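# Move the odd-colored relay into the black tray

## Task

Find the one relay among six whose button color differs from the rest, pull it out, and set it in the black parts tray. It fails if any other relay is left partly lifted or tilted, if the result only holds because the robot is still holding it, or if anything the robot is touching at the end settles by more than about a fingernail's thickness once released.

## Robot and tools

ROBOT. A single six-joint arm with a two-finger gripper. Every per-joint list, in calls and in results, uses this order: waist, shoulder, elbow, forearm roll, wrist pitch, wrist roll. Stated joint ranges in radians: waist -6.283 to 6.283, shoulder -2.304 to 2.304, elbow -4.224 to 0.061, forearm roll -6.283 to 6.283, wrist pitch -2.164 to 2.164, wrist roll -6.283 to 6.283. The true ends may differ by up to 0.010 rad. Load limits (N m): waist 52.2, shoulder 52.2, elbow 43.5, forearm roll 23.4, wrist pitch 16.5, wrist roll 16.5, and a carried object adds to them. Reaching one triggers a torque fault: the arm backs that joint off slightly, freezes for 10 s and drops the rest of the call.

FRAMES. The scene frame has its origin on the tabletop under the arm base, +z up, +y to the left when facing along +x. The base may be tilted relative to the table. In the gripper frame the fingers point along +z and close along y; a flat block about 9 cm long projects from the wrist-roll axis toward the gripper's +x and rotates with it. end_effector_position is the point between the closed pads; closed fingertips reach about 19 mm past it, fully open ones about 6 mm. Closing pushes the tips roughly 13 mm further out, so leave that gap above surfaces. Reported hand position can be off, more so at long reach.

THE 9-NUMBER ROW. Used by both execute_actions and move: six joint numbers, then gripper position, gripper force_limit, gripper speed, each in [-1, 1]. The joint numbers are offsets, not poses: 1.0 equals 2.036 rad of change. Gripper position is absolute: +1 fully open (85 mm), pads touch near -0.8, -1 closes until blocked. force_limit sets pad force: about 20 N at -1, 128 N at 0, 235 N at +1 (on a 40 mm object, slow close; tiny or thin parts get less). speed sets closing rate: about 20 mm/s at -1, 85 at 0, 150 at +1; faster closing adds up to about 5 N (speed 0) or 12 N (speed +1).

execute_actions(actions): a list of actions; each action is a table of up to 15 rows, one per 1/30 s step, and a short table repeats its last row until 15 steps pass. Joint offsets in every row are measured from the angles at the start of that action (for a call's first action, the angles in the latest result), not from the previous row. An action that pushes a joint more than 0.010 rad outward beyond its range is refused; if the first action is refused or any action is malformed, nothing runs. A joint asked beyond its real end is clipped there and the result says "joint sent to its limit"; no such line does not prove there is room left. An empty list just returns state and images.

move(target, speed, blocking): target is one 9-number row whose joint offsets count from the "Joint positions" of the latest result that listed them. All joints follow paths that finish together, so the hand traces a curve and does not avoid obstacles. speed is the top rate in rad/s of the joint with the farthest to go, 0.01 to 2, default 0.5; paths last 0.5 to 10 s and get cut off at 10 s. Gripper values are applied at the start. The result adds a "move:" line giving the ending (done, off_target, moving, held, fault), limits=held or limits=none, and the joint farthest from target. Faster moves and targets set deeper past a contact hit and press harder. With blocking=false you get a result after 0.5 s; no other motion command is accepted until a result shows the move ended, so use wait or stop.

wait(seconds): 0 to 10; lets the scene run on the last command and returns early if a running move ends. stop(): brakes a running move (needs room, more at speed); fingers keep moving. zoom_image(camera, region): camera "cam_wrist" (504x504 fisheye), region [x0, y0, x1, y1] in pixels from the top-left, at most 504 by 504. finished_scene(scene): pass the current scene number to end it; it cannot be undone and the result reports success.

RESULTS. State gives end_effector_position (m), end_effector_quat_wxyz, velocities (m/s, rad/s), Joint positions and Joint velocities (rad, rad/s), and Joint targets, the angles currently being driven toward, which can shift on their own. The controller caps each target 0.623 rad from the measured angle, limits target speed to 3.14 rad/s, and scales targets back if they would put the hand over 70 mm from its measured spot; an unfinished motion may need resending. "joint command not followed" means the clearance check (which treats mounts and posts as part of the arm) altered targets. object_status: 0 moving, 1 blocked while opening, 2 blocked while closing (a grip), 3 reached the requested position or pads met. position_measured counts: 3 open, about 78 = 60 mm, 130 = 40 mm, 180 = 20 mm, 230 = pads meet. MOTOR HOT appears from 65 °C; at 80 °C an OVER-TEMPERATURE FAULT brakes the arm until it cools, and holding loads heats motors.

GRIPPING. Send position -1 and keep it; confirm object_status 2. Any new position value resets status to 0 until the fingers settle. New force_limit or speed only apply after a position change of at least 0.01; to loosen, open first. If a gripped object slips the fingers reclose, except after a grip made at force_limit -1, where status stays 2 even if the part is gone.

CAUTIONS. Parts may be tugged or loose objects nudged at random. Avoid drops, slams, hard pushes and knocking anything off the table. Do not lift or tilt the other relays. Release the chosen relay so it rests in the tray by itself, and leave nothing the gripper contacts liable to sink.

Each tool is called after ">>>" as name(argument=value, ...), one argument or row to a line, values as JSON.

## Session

>>> execute_actions(
  actions=[],
)

Scene clock: 0.00 s.
end_effector_position=(-0.0161, +0.4361, +0.1388) position_measured=3 object_status=3 end_effector_quat_wxyz=(+0.590, +0.687, +0.424, +0.031) end_effector_velocity=(+0.000, -0.000, +0.000) end_effector_angular_velocity=(-0.000, -0.002, +0.000)
Joint names: [waist, shoulder, elbow, forearm roll, wrist pitch, wrist roll]
Joint positions: [ 2.173 -0.16  -0.817 -0.413 -1.288 -1.741]
Joint velocities: [ 0.    -0.001 -0.    -0.    -0.001  0.002]
Motor temperatures (°C, as the motors report them): [31 33 36 32 36 38]
Joint targets: [2.173 -0.160 -0.817 -0.413 -1.288 -1.741]

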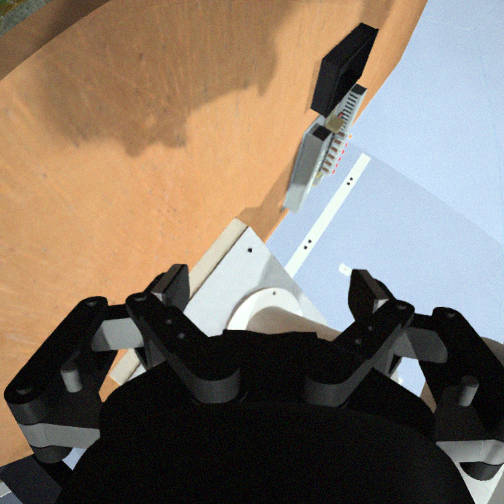

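Move to scene 1's start configuration to get a known view.

>>> move(
  target=[-1.2,-0.2166,-0.0624,0.557,0.079,1.0,1,0,0],
  speed=1.0,
)

action 0: every number of target must lie in its column's range; nothing of the call was run and nothing moved

>>> move(
  target=[-0.622,-0.2166,-0.0624,0.557,0.079,0.885,1,0,0],
  speed=1.0,
)

>>> move(
  target=[-0.622,0,0,0,0,0.885,1,0,0],
  speed=1.0,
)

Scene clock: 17.27 s.
end_effector_position=(+0.1245, +0.3785, +0.0380) position_measured=3 object_status=3 end_effector_quat_wxyz=(-0.504, -0.035, +0.818, -0.276) end_effector_velocity=(+0.000, -0.000, +0.000) end_effector_angular_velocity=(-0.000, +0.000, -0.000)
Joint names: [waist, shoulder, elbow, forearm roll, wrist pitch, wrist roll]
Joint positions: [ 1.042 -0.553 -0.927  0.597 -1.219 -0.134]
Joint velocities: [-0. -0. -0. -0. -0.  0.]
Motor temperatures (°C, as the motors report them): [31 33 36 32 36 38]
Joint targets: [1.042 -0.553 -0.927 0.597 -1.219 -0.134]
TORQUE FAULT: the external load on the wrist pitch reached its load limit, and the arm stopped for 10 seconds. That time counts as 20 of the actions that you can send in this scene. The arm's remaining commands of this call were not run. The wrist pitch moved back by up to 3 degrees. The arm holds there, with its grip as last carried out, and accepts commands again: back off and push less far. The arm stops again, at the same cost, whenever a joint's load reaches its limit.
move: fault; limits=none; farthest joint: the wrist roll, 0.195 radians from its target (1.801 radians at the start)

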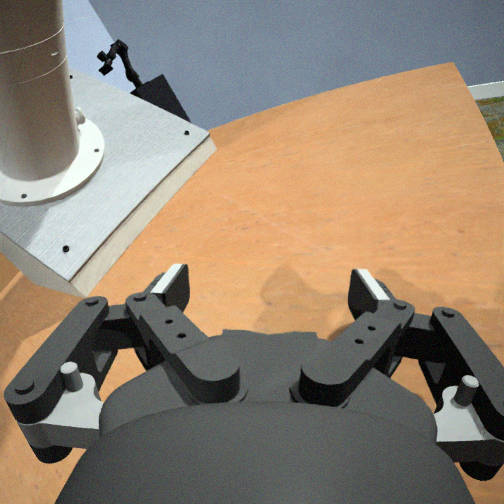

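not run: a fault stop came before this call.

>>> move(
  target=[0,0.2,0,0,0,0,1,0,0],
)

Scene clock: 20.57 s.
end_effector_position=(+0.1548, +0.5052, +0.1195) position_measured=3 object_status=3 end_effector_quat_wxyz=(-0.385, -0.160, +0.888, -0.197) end_effector_velocity=(+0.000, +0.003, +0.002) end_effector_angular_velocity=(+0.007, -0.002, +0.004)
Joint names: [waist, shoulder, elbow, forearm roll, wrist pitch, wrist roll]
Joint positions: [ 1.042 -0.147 -0.927  0.597 -1.219 -0.134]
Joint velocities: [-0.     0.006 -0.001  0.001 -0.001 -0.002]
Motor temperatures (°C, as the motors report them): [31 33 36 32 36 38]
Joint targets: [1.042 -0.146 -0.927 0.597 -1.219 -0.134]
move: done; limits=none; farthest joint: the shoulder, 0.001 radians from its target (0.407 radians at the start)

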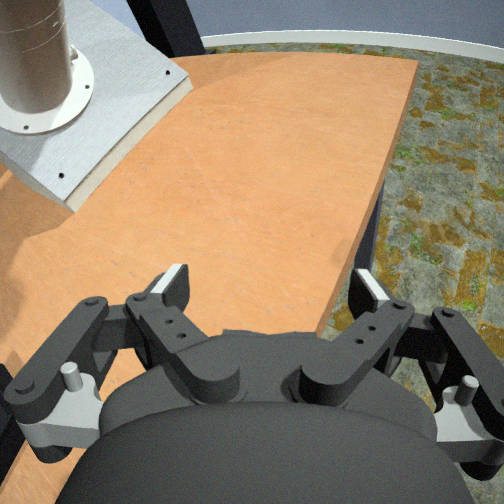

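Waist first (raises it, per earlier Jacobian), plus the wrist.

>>> move(
  target=[-0.6887,0,-0.0083,0.061,0.045,0.98,1,0,0],
  speed=0.8,
)

Scene clock: 25.50 s.
end_effector_position=(+0.4512, +0.1810, +0.4532) position_measured=3 object_status=3 end_effector_quat_wxyz=(+0.087, +0.979, +0.173, +0.063) end_effector_velocity=(-0.000, -0.002, +0.001) end_effector_angular_velocity=(-0.000, -0.003, -0.005)
Joint names: [waist, shoulder, elbow, forearm roll, wrist pitch, wrist roll]
Joint positions: [-0.36  -0.147 -0.944  0.721 -1.127  1.86 ]
Joint velocities: [-0.004 -0.     0.    -0.001  0.001  0.002]
Motor temperatures (°C, as the motors report them): [31 33 36 32 36 38]
Joint targets: [-0.360 -0.147 -0.944 0.721 -1.127 1.861]
move: done; limits=none; farthest joint: the wrist roll, 0.001 radians from its target (1.995 radians at the start)

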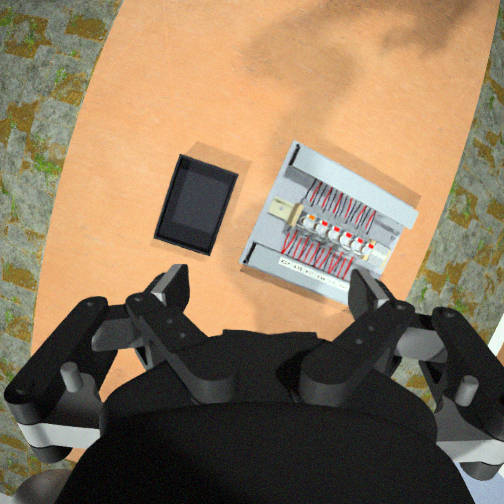

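>>> move(
  target=[0,-0.223,0,0,0,0,1,0,0],
)

Scene clock: 28.30 s.
end_effector_position=(+0.4050, +0.0689, +0.3076) position_measured=3 object_status=3 end_effector_quat_wxyz=(-0.045, +0.997, +0.037, -0.059) end_effector_velocity=(-0.001, -0.000, -0.002) end_effector_angular_velocity=(+0.003, +0.004, -0.003)
Joint names: [waist, shoulder, elbow, forearm roll, wrist pitch, wrist roll]
Joint positions: [-0.36  -0.6   -0.944  0.721 -1.127  1.86 ]
Joint velocities: [ 0.001 -0.005  0.002  0.001  0.     0.   ]
Motor temperatures (°C, as the motors report them): [31 33 36 32 36 38]
Joint targets: [-0.360 -0.601 -0.944 0.721 -1.127 1.860]
move: done; limits=none; farthest joint: the shoulder, 0.001 radians from its target (0.454 radians at the start)

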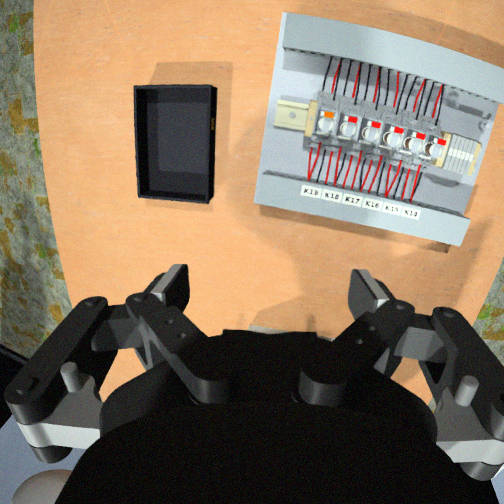

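>>> move(
  target=[0.165,-0.1916,-0.1085,0.137,0.158,0.79,1,0,0],
  speed=0.8,
)

Scene clock: 38.30 s.
end_effector_position=(+0.5008, +0.0174, +0.0961) position_measured=3 object_status=3 end_effector_quat_wxyz=(+0.079, +0.710, -0.699, -0.023) end_effector_velocity=(+0.000, +0.000, -0.001) end_effector_angular_velocity=(-0.000, -0.000, -0.001)
Joint names: [waist, shoulder, elbow, forearm roll, wrist pitch, wrist roll]
Joint positions: [-0.024 -0.99  -1.165  1.    -0.806  3.468]
Joint velocities: [0.001 0.    0.    0.001 0.    0.001]
Motor temperatures (°C, as the motors report them): [31 33 36 32 36 38]
Joint targets: [-0.024 -0.990 -1.165 1.000 -0.806 3.469]
move: done; limits=none; farthest joint: the waist, 0.000 radians from its target (0.336 radians at the start)

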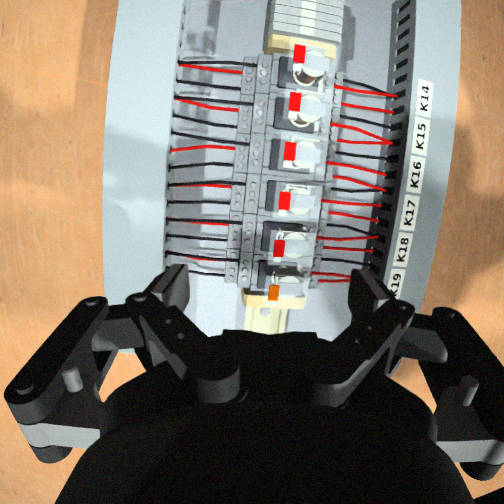

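>>> move(
  target=[-0.031,0.02,0.056,0.094,-0.012,0.05,1,0,0],
  speed=0.5,
)

Scene clock: 43.27 s.
end_effector_position=(+0.4880, +0.0222, +0.1081) position_measured=3 object_status=3 end_effector_quat_wxyz=(-0.009, -0.589, +0.808, +0.006) end_effector_velocity=(-0.000, -0.000, +0.000) end_effector_angular_velocity=(+0.000, -0.002, -0.004)
Joint names: [waist, shoulder, elbow, forearm roll, wrist pitch, wrist roll]
Joint positions: [-0.087 -0.949 -1.051  1.191 -0.83   3.57 ]
Joint velocities: [-0.001  0.001  0.002  0.002  0.     0.002]
Motor temperatures (°C, as the motors report them): [31 33 36 32 36 38]
Joint targets: [-0.087 -0.949 -1.051 1.192 -0.830 3.570]
move: done; limits=none; farthest joint: the waist, 0.000 radians from its target (0.063 radians at the start)

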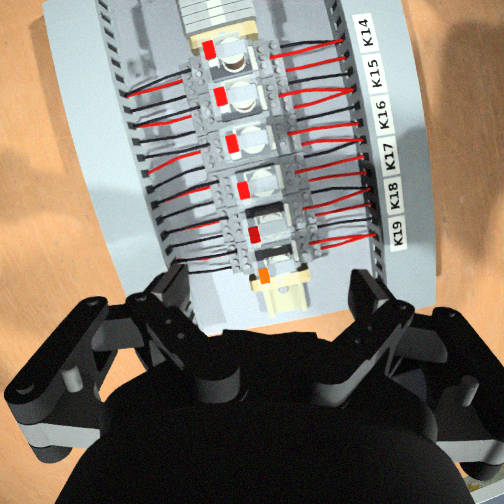

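>>> move(
  target=[0,0,0,0,0,-0.1,1,0,0],
)

Scene clock: 47.77 s.
end_effector_position=(+0.4880, +0.0222, +0.1081) position_measured=3 object_status=3 end_effector_quat_wxyz=(-0.008, -0.668, +0.744, +0.007) end_effector_velocity=(-0.001, +0.000, -0.000) end_effector_angular_velocity=(-0.000, +0.002, +0.003)
Joint names: [waist, shoulder, elbow, forearm roll, wrist pitch, wrist roll]
Joint positions: [-0.087 -0.949 -1.051  1.191 -0.83   3.367]
Joint velocities: [ 0.    -0.     0.    -0.002  0.    -0.002]
Motor temperatures (°C, as the motors report them): [31 33 36 32 36 38]
Joint targets: [-0.087 -0.949 -1.051 1.191 -0.830 3.366]
move: done; limits=none; farthest joint: the waist, 0.000 radians from its target (0.000 radians at the start)

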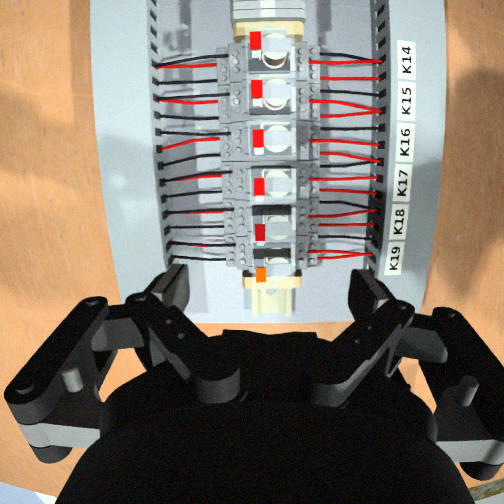

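>>> move(
  target=[0.0515,-0.0345,-0.0174,0,0,0,1,0,0],
  speed=0.3,
)

Scene clock: 54.93 s.
end_effector_position=(+0.4741, +0.0391, +0.0525) position_measured=3 object_status=3 end_effector_quat_wxyz=(+0.041, +0.685, -0.726, -0.043) end_effector_velocity=(-0.001, +0.001, -0.002) end_effector_angular_velocity=(+0.003, +0.004, +0.001)
Joint names: [waist, shoulder, elbow, forearm roll, wrist pitch, wrist roll]
Joint positions: [ 0.017 -1.019 -1.087  1.191 -0.83   3.367]
Joint velocities: [ 0.003 -0.002 -0.    -0.    -0.002 -0.   ]
Motor temperatures (°C, as the motors report them): [31 33 36 32 36 38]
Joint targets: [0.018 -1.019 -1.087 1.191 -0.830 3.367]
move: done; limits=none; farthest joint: the waist, 0.000 radians from its target (0.105 radians at the start)

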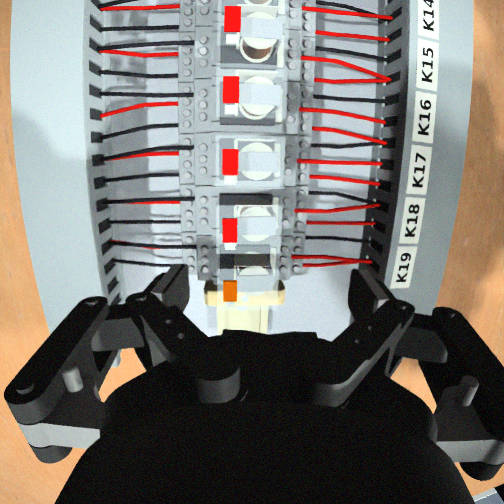

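>>> move(
  target=[-0.0076,0.0014,0.024,0.06,0.027,0,1,0,0],
  speed=0.2,
)

Scene clock: 75.20 s.
end_effector_position=(+0.4723, +0.0228, +0.0494) position_measured=3 object_status=3 end_effector_quat_wxyz=(-0.027, -0.639, +0.768, +0.005) end_effector_velocity=(-0.001, +0.000, -0.001) end_effector_angular_velocity=(+0.000, +0.001, -0.002)
Joint names: [waist, shoulder, elbow, forearm roll, wrist pitch, wrist roll]
Joint positions: [ 0.002 -1.016 -1.038  1.313 -0.775  3.367]
Joint velocities: [ 0.001 -0.     0.001  0.001 -0.     0.001]
Motor temperatures (°C, as the motors report them): [31 33 36 32 36 38]
Joint targets: [0.002 -1.016 -1.038 1.313 -0.775 3.367]
move: done; limits=none; farthest joint: the waist, 0.000 radians from its target (0.016 radians at the start)

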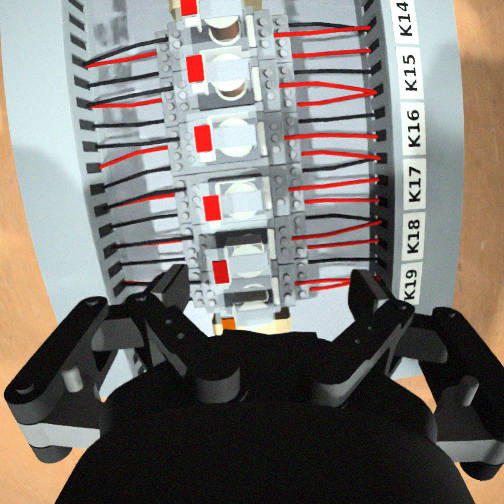

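>>> move(
  target=[0.022,-0.009,-0.0137,0,0,-0.06,1,0,0],
  speed=0.2,
)

Scene clock: 80.73 s.
end_effector_position=(+0.4772, +0.0330, +0.0318) position_measured=3 object_status=3 end_effector_quat_wxyz=(+0.036, +0.699, -0.714, -0.014) end_effector_velocity=(-0.001, +0.001, -0.001) end_effector_angular_velocity=(+0.001, +0.003, +0.001)
Joint names: [waist, shoulder, elbow, forearm roll, wrist pitch, wrist roll]
Joint positions: [ 0.047 -1.035 -1.066  1.313 -0.775  3.245]
Joint velocities: [ 0.002 -0.001 -0.001 -0.001 -0.001  0.001]
Motor temperatures (°C, as the motors report them): [31 33 36 32 36 38]
Joint targets: [0.047 -1.035 -1.066 1.313 -0.775 3.244]
move: done; limits=none; farthest joint: the waist, 0.000 radians from its target (0.045 radians at the start)

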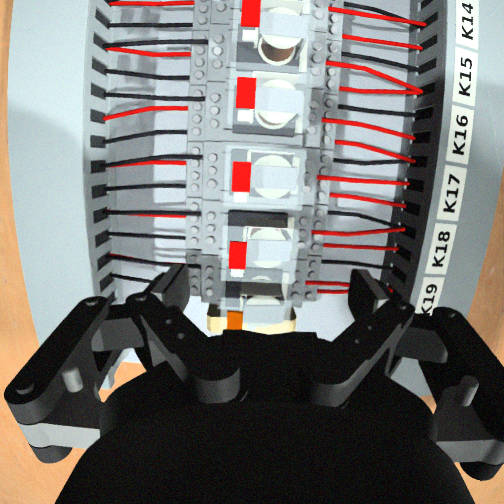

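Close enough to scene 1's grasp view. Close and lift.

>>> move(
  target=[0,0,0,0,0,0,-1,-0.5,-0.5],
)

>>> move(
  target=[-0.0575,0.0575,0.0406,0,0,0,-1,-0.5,-0.5],
  speed=0.15,
)

Scene clock: 85.63 s.
end_effector_position=(+0.4841, +0.0343, +0.0347) position_measured=93 object_status=0 end_effector_quat_wxyz=(+0.033, +0.701, -0.712, -0.010) end_effector_velocity=(+0.001, +0.000, +0.000) end_effector_angular_velocity=(-0.003, -0.001, +0.004)
Joint names: [waist, shoulder, elbow, forearm roll, wrist pitch, wrist roll]
Joint positions: [ 0.046 -1.03  -1.074  1.315 -0.775  3.245]
Joint velocities: [ 0.001  0.002  0.     0.001  0.003 -0.002]
Motor temperatures (°C, as the motors report them): [31 33 36 32 36 38]
Joint targets: [0.047 -1.035 -1.066 1.313 -0.775 3.245]
move: done; limits=none; farthest joint: the elbow, 0.008 radians from its target (0.000 radians at the start)

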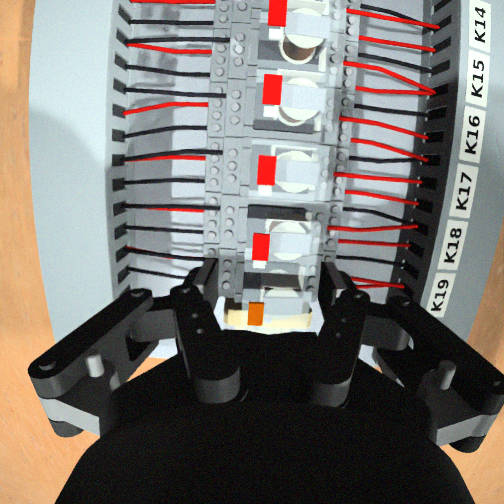

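Scene clock: 87.07 s.
end_effector_position=(+0.4902, +0.0253, +0.1045) position_measured=231 object_status=0 end_effector_quat_wxyz=(-0.002, +0.680, -0.733, +0.030) end_effector_velocity=(+0.000, +0.001, +0.001) end_effector_angular_velocity=(+0.001, -0.000, +0.003)
Joint names: [waist, shoulder, elbow, forearm roll, wrist pitch, wrist roll]
Joint positions: [-0.071 -0.913 -0.991  1.315 -0.775  3.245]
Joint velocities: [-0.     0.002  0.    -0.001 -0.002 -0.001]
Motor temperatures (°C, as the motors report them): [31 33 36 32 36 38]
Joint targets: [-0.071 -0.913 -0.991 1.315 -0.775 3.245]
move: done; limits=none; farthest joint: the waist, 0.000 radians from its target (0.117 radians at the start)

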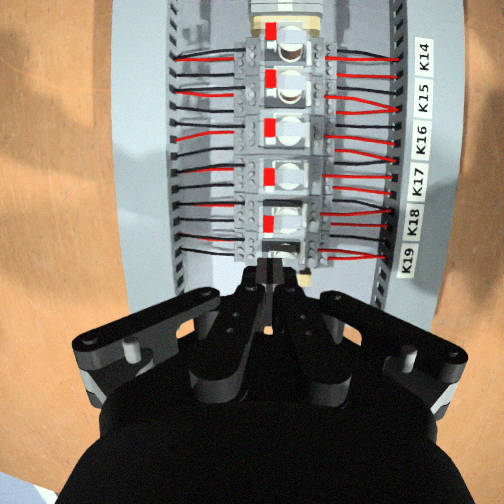

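>>> move(
  target=[0,0,0,0,0,0,1,-0.5,0.5],
)

>>> move(
  target=[0.043,-0.045,-0.0275,0,0,0,1,-0.5,0.5],
  speed=0.2,
)

Scene clock: 95.13 s.
end_effector_position=(+0.4902, +0.0253, +0.1045) position_measured=3 object_status=0 end_effector_quat_wxyz=(-0.002, +0.680, -0.733, +0.030) end_effector_velocity=(-0.000, +0.001, -0.000) end_effector_angular_velocity=(-0.001, +0.001, +0.001)
Joint names: [waist, shoulder, elbow, forearm roll, wrist pitch, wrist roll]
Joint positions: [-0.071 -0.913 -0.991  1.315 -0.775  3.245]
Joint velocities: [ 0.002  0.001  0.    -0.001  0.001  0.001]
Motor temperatures (°C, as the motors report them): [31 33 36 32 36 38]
Joint targets: [-0.071 -0.913 -0.991 1.315 -0.775 3.245]
move: done; limits=none; farthest joint: the waist, 0.000 radians from its target (0.000 radians at the start)

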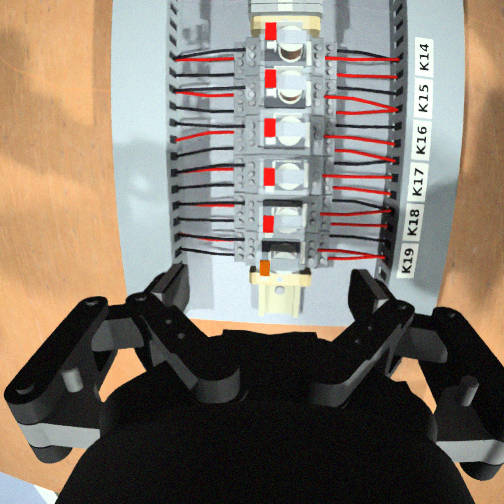

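Scene clock: 95.93 s.
end_effector_position=(+0.4817, +0.0309, +0.0503) position_measured=3 object_status=3 end_effector_quat_wxyz=(+0.026, +0.693, -0.720, -0.003) end_effector_velocity=(-0.001, +0.000, -0.001) end_effector_angular_velocity=(-0.001, +0.003, +0.002)
Joint names: [waist, shoulder, elbow, forearm roll, wrist pitch, wrist roll]
Joint positions: [ 0.016 -1.004 -1.047  1.315 -0.775  3.245]
Joint velocities: [ 0.002 -0.001 -0.    -0.001  0.002 -0.001]
Motor temperatures (°C, as the motors report them): [31 33 36 32 36 38]
Joint targets: [0.017 -1.005 -1.047 1.315 -0.775 3.245]
move: done; limits=none; farthest joint: the waist, 0.000 radians from its target (0.087 radians at the start)

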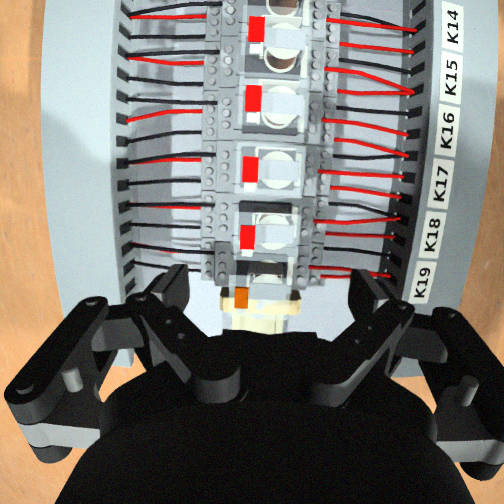

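Close slowly here on the relay body.

>>> move(
  target=[0,0,0,0,0,0,-1,-0.3,-0.5],
)

>>> wait(
  seconds=1,
)

Scene clock: 99.40 s.
end_effector_position=(+0.4831, +0.0310, +0.0509) position_measured=164 object_status=2 end_effector_quat_wxyz=(+0.025, +0.694, -0.720, -0.002) end_effector_velocity=(-0.001, -0.000, -0.001) end_effector_angular_velocity=(+0.001, +0.002, -0.003)
Joint names: [waist, shoulder, elbow, forearm roll, wrist pitch, wrist roll]
Joint positions: [ 0.016 -1.003 -1.048  1.315 -0.775  3.245]
Joint velocities: [ 0.001 -0.001  0.001  0.    -0.     0.002]
Motor temperatures (°C, as the motors report them): [31 33 36 32 36 38]
Joint targets: [0.016 -1.004 -1.047 1.315 -0.775 3.245]
move: done; limits=none; farthest joint: the shoulder, 0.001 radians from its target (0.001 radians at the start)

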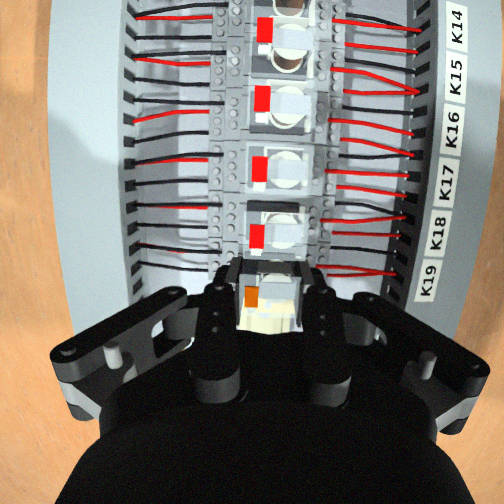

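Scene clock: 100.40 s.
end_effector_position=(+0.4828, +0.0310, +0.0506) position_measured=164 object_status=2 end_effector_quat_wxyz=(+0.026, +0.694, -0.720, -0.002) end_effector_velocity=(+0.000, -0.001, +0.000) end_effector_angular_velocity=(-0.001, -0.001, +0.000)
Joint names: [waist, shoulder, elbow, forearm roll, wrist pitch, wrist roll]
Joint positions: [ 0.016 -1.004 -1.049  1.315 -0.776  3.245]
Joint velocities: [-0.001 -0.    -0.001  0.     0.001 -0.001]
Motor temperatures (°C, as the motors report them): [31 33 36 32 36 38]
Joint targets: [0.016 -1.004 -1.047 1.315 -0.775 3.245]
wait: 1.00 s; at rest by 0.17 s

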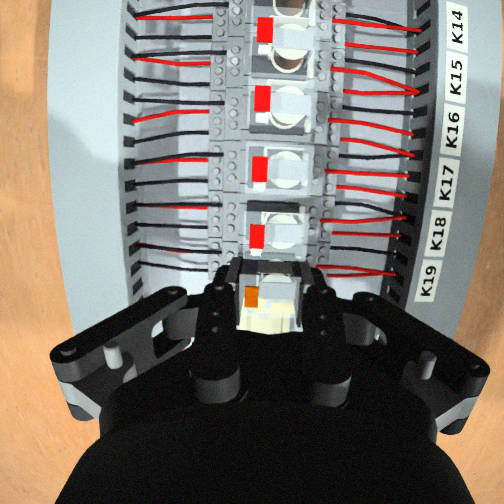

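Gripped the body. Lift.

>>> move(
  target=[-0.08,0.08,0.056,0,0,0,-1,-0.3,-0.5],
  speed=0.15,
)

Scene clock: 103.53 s.
end_effector_position=(+0.4854, +0.0185, +0.1457) position_measured=164 object_status=2 end_effector_quat_wxyz=(+0.022, -0.663, +0.747, -0.054) end_effector_velocity=(+0.000, +0.000, +0.001) end_effector_angular_velocity=(-0.000, -0.001, +0.000)
Joint names: [waist, shoulder, elbow, forearm roll, wrist pitch, wrist roll]
Joint positions: [-0.146 -0.841 -0.935  1.315 -0.776  3.245]
Joint velocities: [-0.001  0.002  0.001  0.     0.    -0.   ]
Motor temperatures (°C, as the motors report them): [31 33 36 32 36 38]
Joint targets: [-0.147 -0.841 -0.935 1.315 -0.776 3.245]
move: done; limits=none; farthest joint: the waist, 0.000 radians from its target (0.163 radians at the start)

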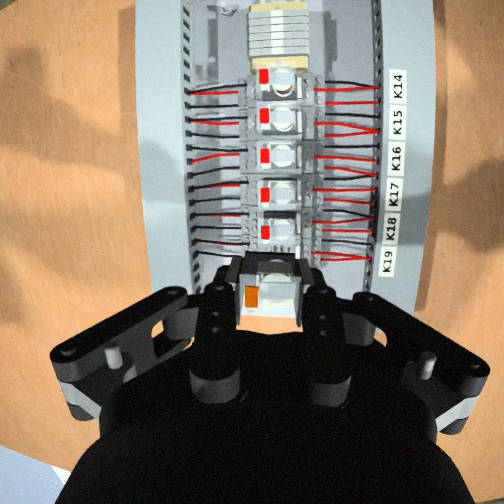

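>>> move(
  target=[0.159,0.126,-0.012,0,0,0,-1,-0.3,-0.5],
  speed=0.3,
)

Scene clock: 108.77 s.
end_effector_position=(+0.5432, +0.2183, +0.1292) position_measured=164 object_status=2 end_effector_quat_wxyz=(-0.005, +0.806, -0.590, +0.052) end_effector_velocity=(+0.001, +0.002, +0.001) end_effector_angular_velocity=(+0.000, -0.002, +0.004)
Joint names: [waist, shoulder, elbow, forearm roll, wrist pitch, wrist roll]
Joint positions: [ 0.177 -0.585 -0.959  1.315 -0.775  3.245]
Joint velocities: [ 0.002  0.004 -0.001  0.     0.     0.001]
Motor temperatures (°C, as the motors report them): [31 33 36 32 36 38]
Joint targets: [0.177 -0.585 -0.959 1.315 -0.776 3.245]
move: done; limits=none; farthest joint: the waist, 0.001 radians from its target (0.324 radians at the start)

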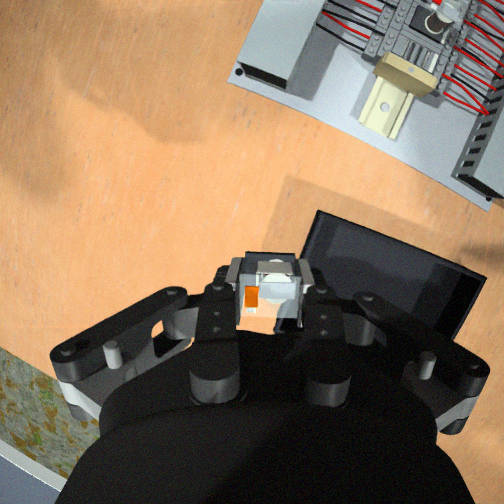

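Tray is to the image right (−x): raise elbow angle.

>>> move(
  target=[0,-0.02,0.06,0,0,0,-1,-0.3,-0.5],
  speed=0.3,
)

Scene clock: 112.37 s.
end_effector_position=(+0.4639, +0.1823, +0.0920) position_measured=164 object_status=2 end_effector_quat_wxyz=(+0.030, +0.772, -0.635, +0.006) end_effector_velocity=(-0.002, -0.001, -0.001) end_effector_angular_velocity=(-0.002, +0.002, -0.003)
Joint names: [waist, shoulder, elbow, forearm roll, wrist pitch, wrist roll]
Joint positions: [ 0.177 -0.626 -0.837  1.315 -0.775  3.245]
Joint velocities: [-0.    -0.001  0.003 -0.     0.002  0.   ]
Motor temperatures (°C, as the motors report them): [31 33 36 32 36 38]
Joint targets: [0.177 -0.626 -0.837 1.315 -0.775 3.245]
move: done; limits=none; farthest joint: the waist, 0.000 radians from its target (0.000 radians at the start)

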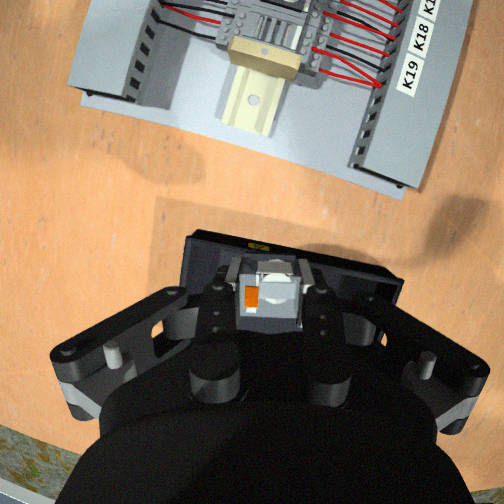

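>>> move(
  target=[0.03,0.035,0.015,0,0,0,-1,-0.3,-0.5],
  speed=0.3,
)

Scene clock: 115.67 s.
end_effector_position=(+0.4535, +0.2199, +0.0899) position_measured=164 object_status=2 end_effector_quat_wxyz=(+0.033, +0.794, -0.607, +0.000) end_effector_velocity=(+0.000, +0.001, +0.000) end_effector_angular_velocity=(+0.001, +0.000, +0.001)
Joint names: [waist, shoulder, elbow, forearm roll, wrist pitch, wrist roll]
Joint positions: [ 0.238 -0.555 -0.807  1.315 -0.775  3.245]
Joint velocities: [ 0.001  0.001 -0.     0.    -0.001 -0.   ]
Motor temperatures (°C, as the motors report them): [31 33 36 32 36 38]
Joint targets: [0.238 -0.555 -0.807 1.315 -0.775 3.245]
move: done; limits=none; farthest joint: the waist, 0.000 radians from its target (0.061 radians at the start)

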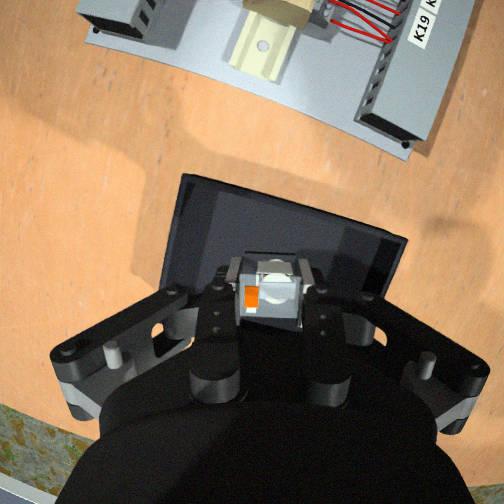

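Lower a little, release, retreat.

>>> move(
  target=[0.025,-0.026,-0.014,0,0,0,-1,-0.3,-0.5],
  speed=0.2,
)

>>> move(
  target=[0,0,0,0,0,0,0.3,-0.5,0],
)

>>> move(
  target=[-0.06,0.06,0.03,0,0,0,0.3,-0.5,0],
)

Scene clock: 119.27 s.
end_effector_position=(+0.4456, +0.2237, +0.0616) position_measured=164 object_status=2 end_effector_quat_wxyz=(+0.050, +0.799, -0.598, -0.021) end_effector_velocity=(-0.001, +0.001, -0.001) end_effector_angular_velocity=(+0.001, +0.002, +0.002)
Joint names: [waist, shoulder, elbow, forearm roll, wrist pitch, wrist roll]
Joint positions: [ 0.288 -0.608 -0.835  1.315 -0.775  3.245]
Joint velocities: [ 0.003  0.001  0.    -0.    -0.001  0.001]
Motor temperatures (°C, as the motors report them): [31 33 36 32 36 38]
Joint targets: [0.289 -0.608 -0.835 1.315 -0.775 3.245]
move: done; limits=none; farthest joint: the waist, 0.001 radians from its target (0.051 radians at the start)

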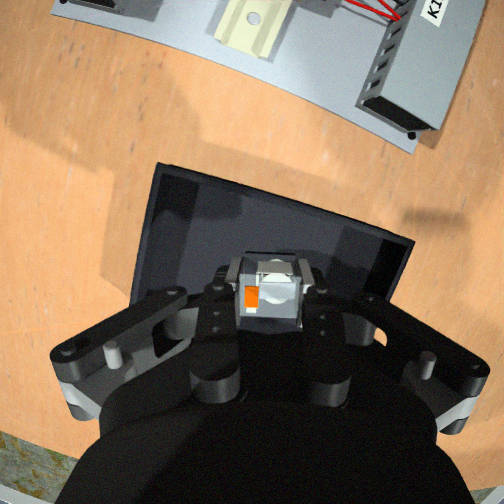

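Scene clock: 119.97 s.
end_effector_position=(+0.4456, +0.2237, +0.0616) position_measured=91 object_status=0 end_effector_quat_wxyz=(+0.050, +0.799, -0.598, -0.021) end_effector_velocity=(-0.000, +0.000, -0.001) end_effector_angular_velocity=(+0.001, +0.001, -0.003)
Joint names: [waist, shoulder, elbow, forearm roll, wrist pitch, wrist roll]
Joint positions: [ 0.288 -0.608 -0.835  1.315 -0.775  3.245]
Joint velocities: [ 0.    -0.001 -0.     0.001 -0.002  0.001]
Motor temperatures (°C, as the motors report them): [31 33 36 32 36 38]
Joint targets: [0.288 -0.608 -0.835 1.315 -0.775 3.245]
move: done; limits=none; farthest joint: the waist, 0.000 radians from its target (0.000 radians at the start)

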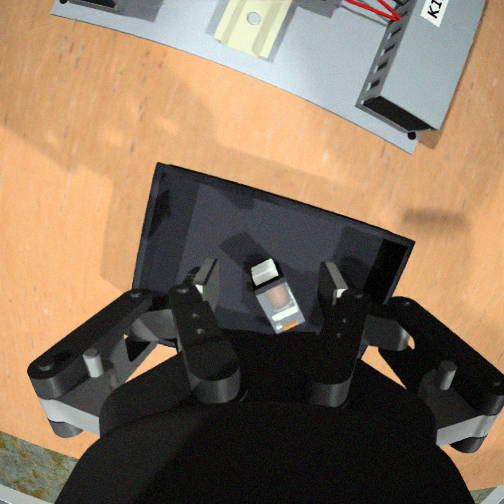

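Scene clock: 120.77 s.
end_effector_position=(+0.4645, +0.2135, +0.1290) position_measured=91 object_status=3 end_effector_quat_wxyz=(+0.011, +0.786, -0.617, +0.031) end_effector_velocity=(+0.001, +0.001, +0.002) end_effector_angular_velocity=(+0.002, -0.004, -0.000)
Joint names: [waist, shoulder, elbow, forearm roll, wrist pitch, wrist roll]
Joint positions: [ 0.167 -0.486 -0.774  1.315 -0.775  3.245]
Joint velocities: [-0.002  0.003  0.     0.001 -0.002 -0.   ]
Motor temperatures (°C, as the motors report them): [31 33 36 32 36 38]
Joint targets: [0.166 -0.486 -0.774 1.315 -0.775 3.245]
move: done; limits=none; farthest joint: the waist, 0.001 radians from its target (0.122 radians at the start)

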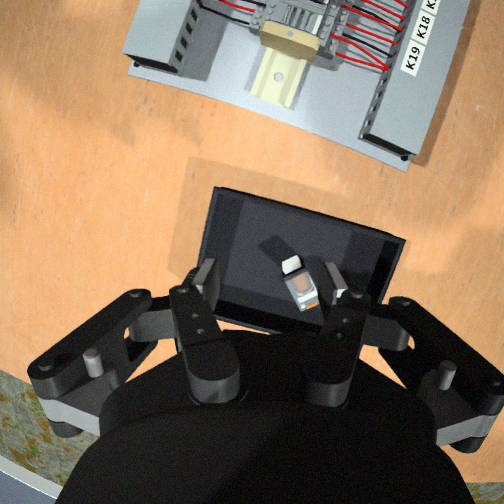

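>>> finished_scene(
  scene=2,
)

The scene is finished: the task was done.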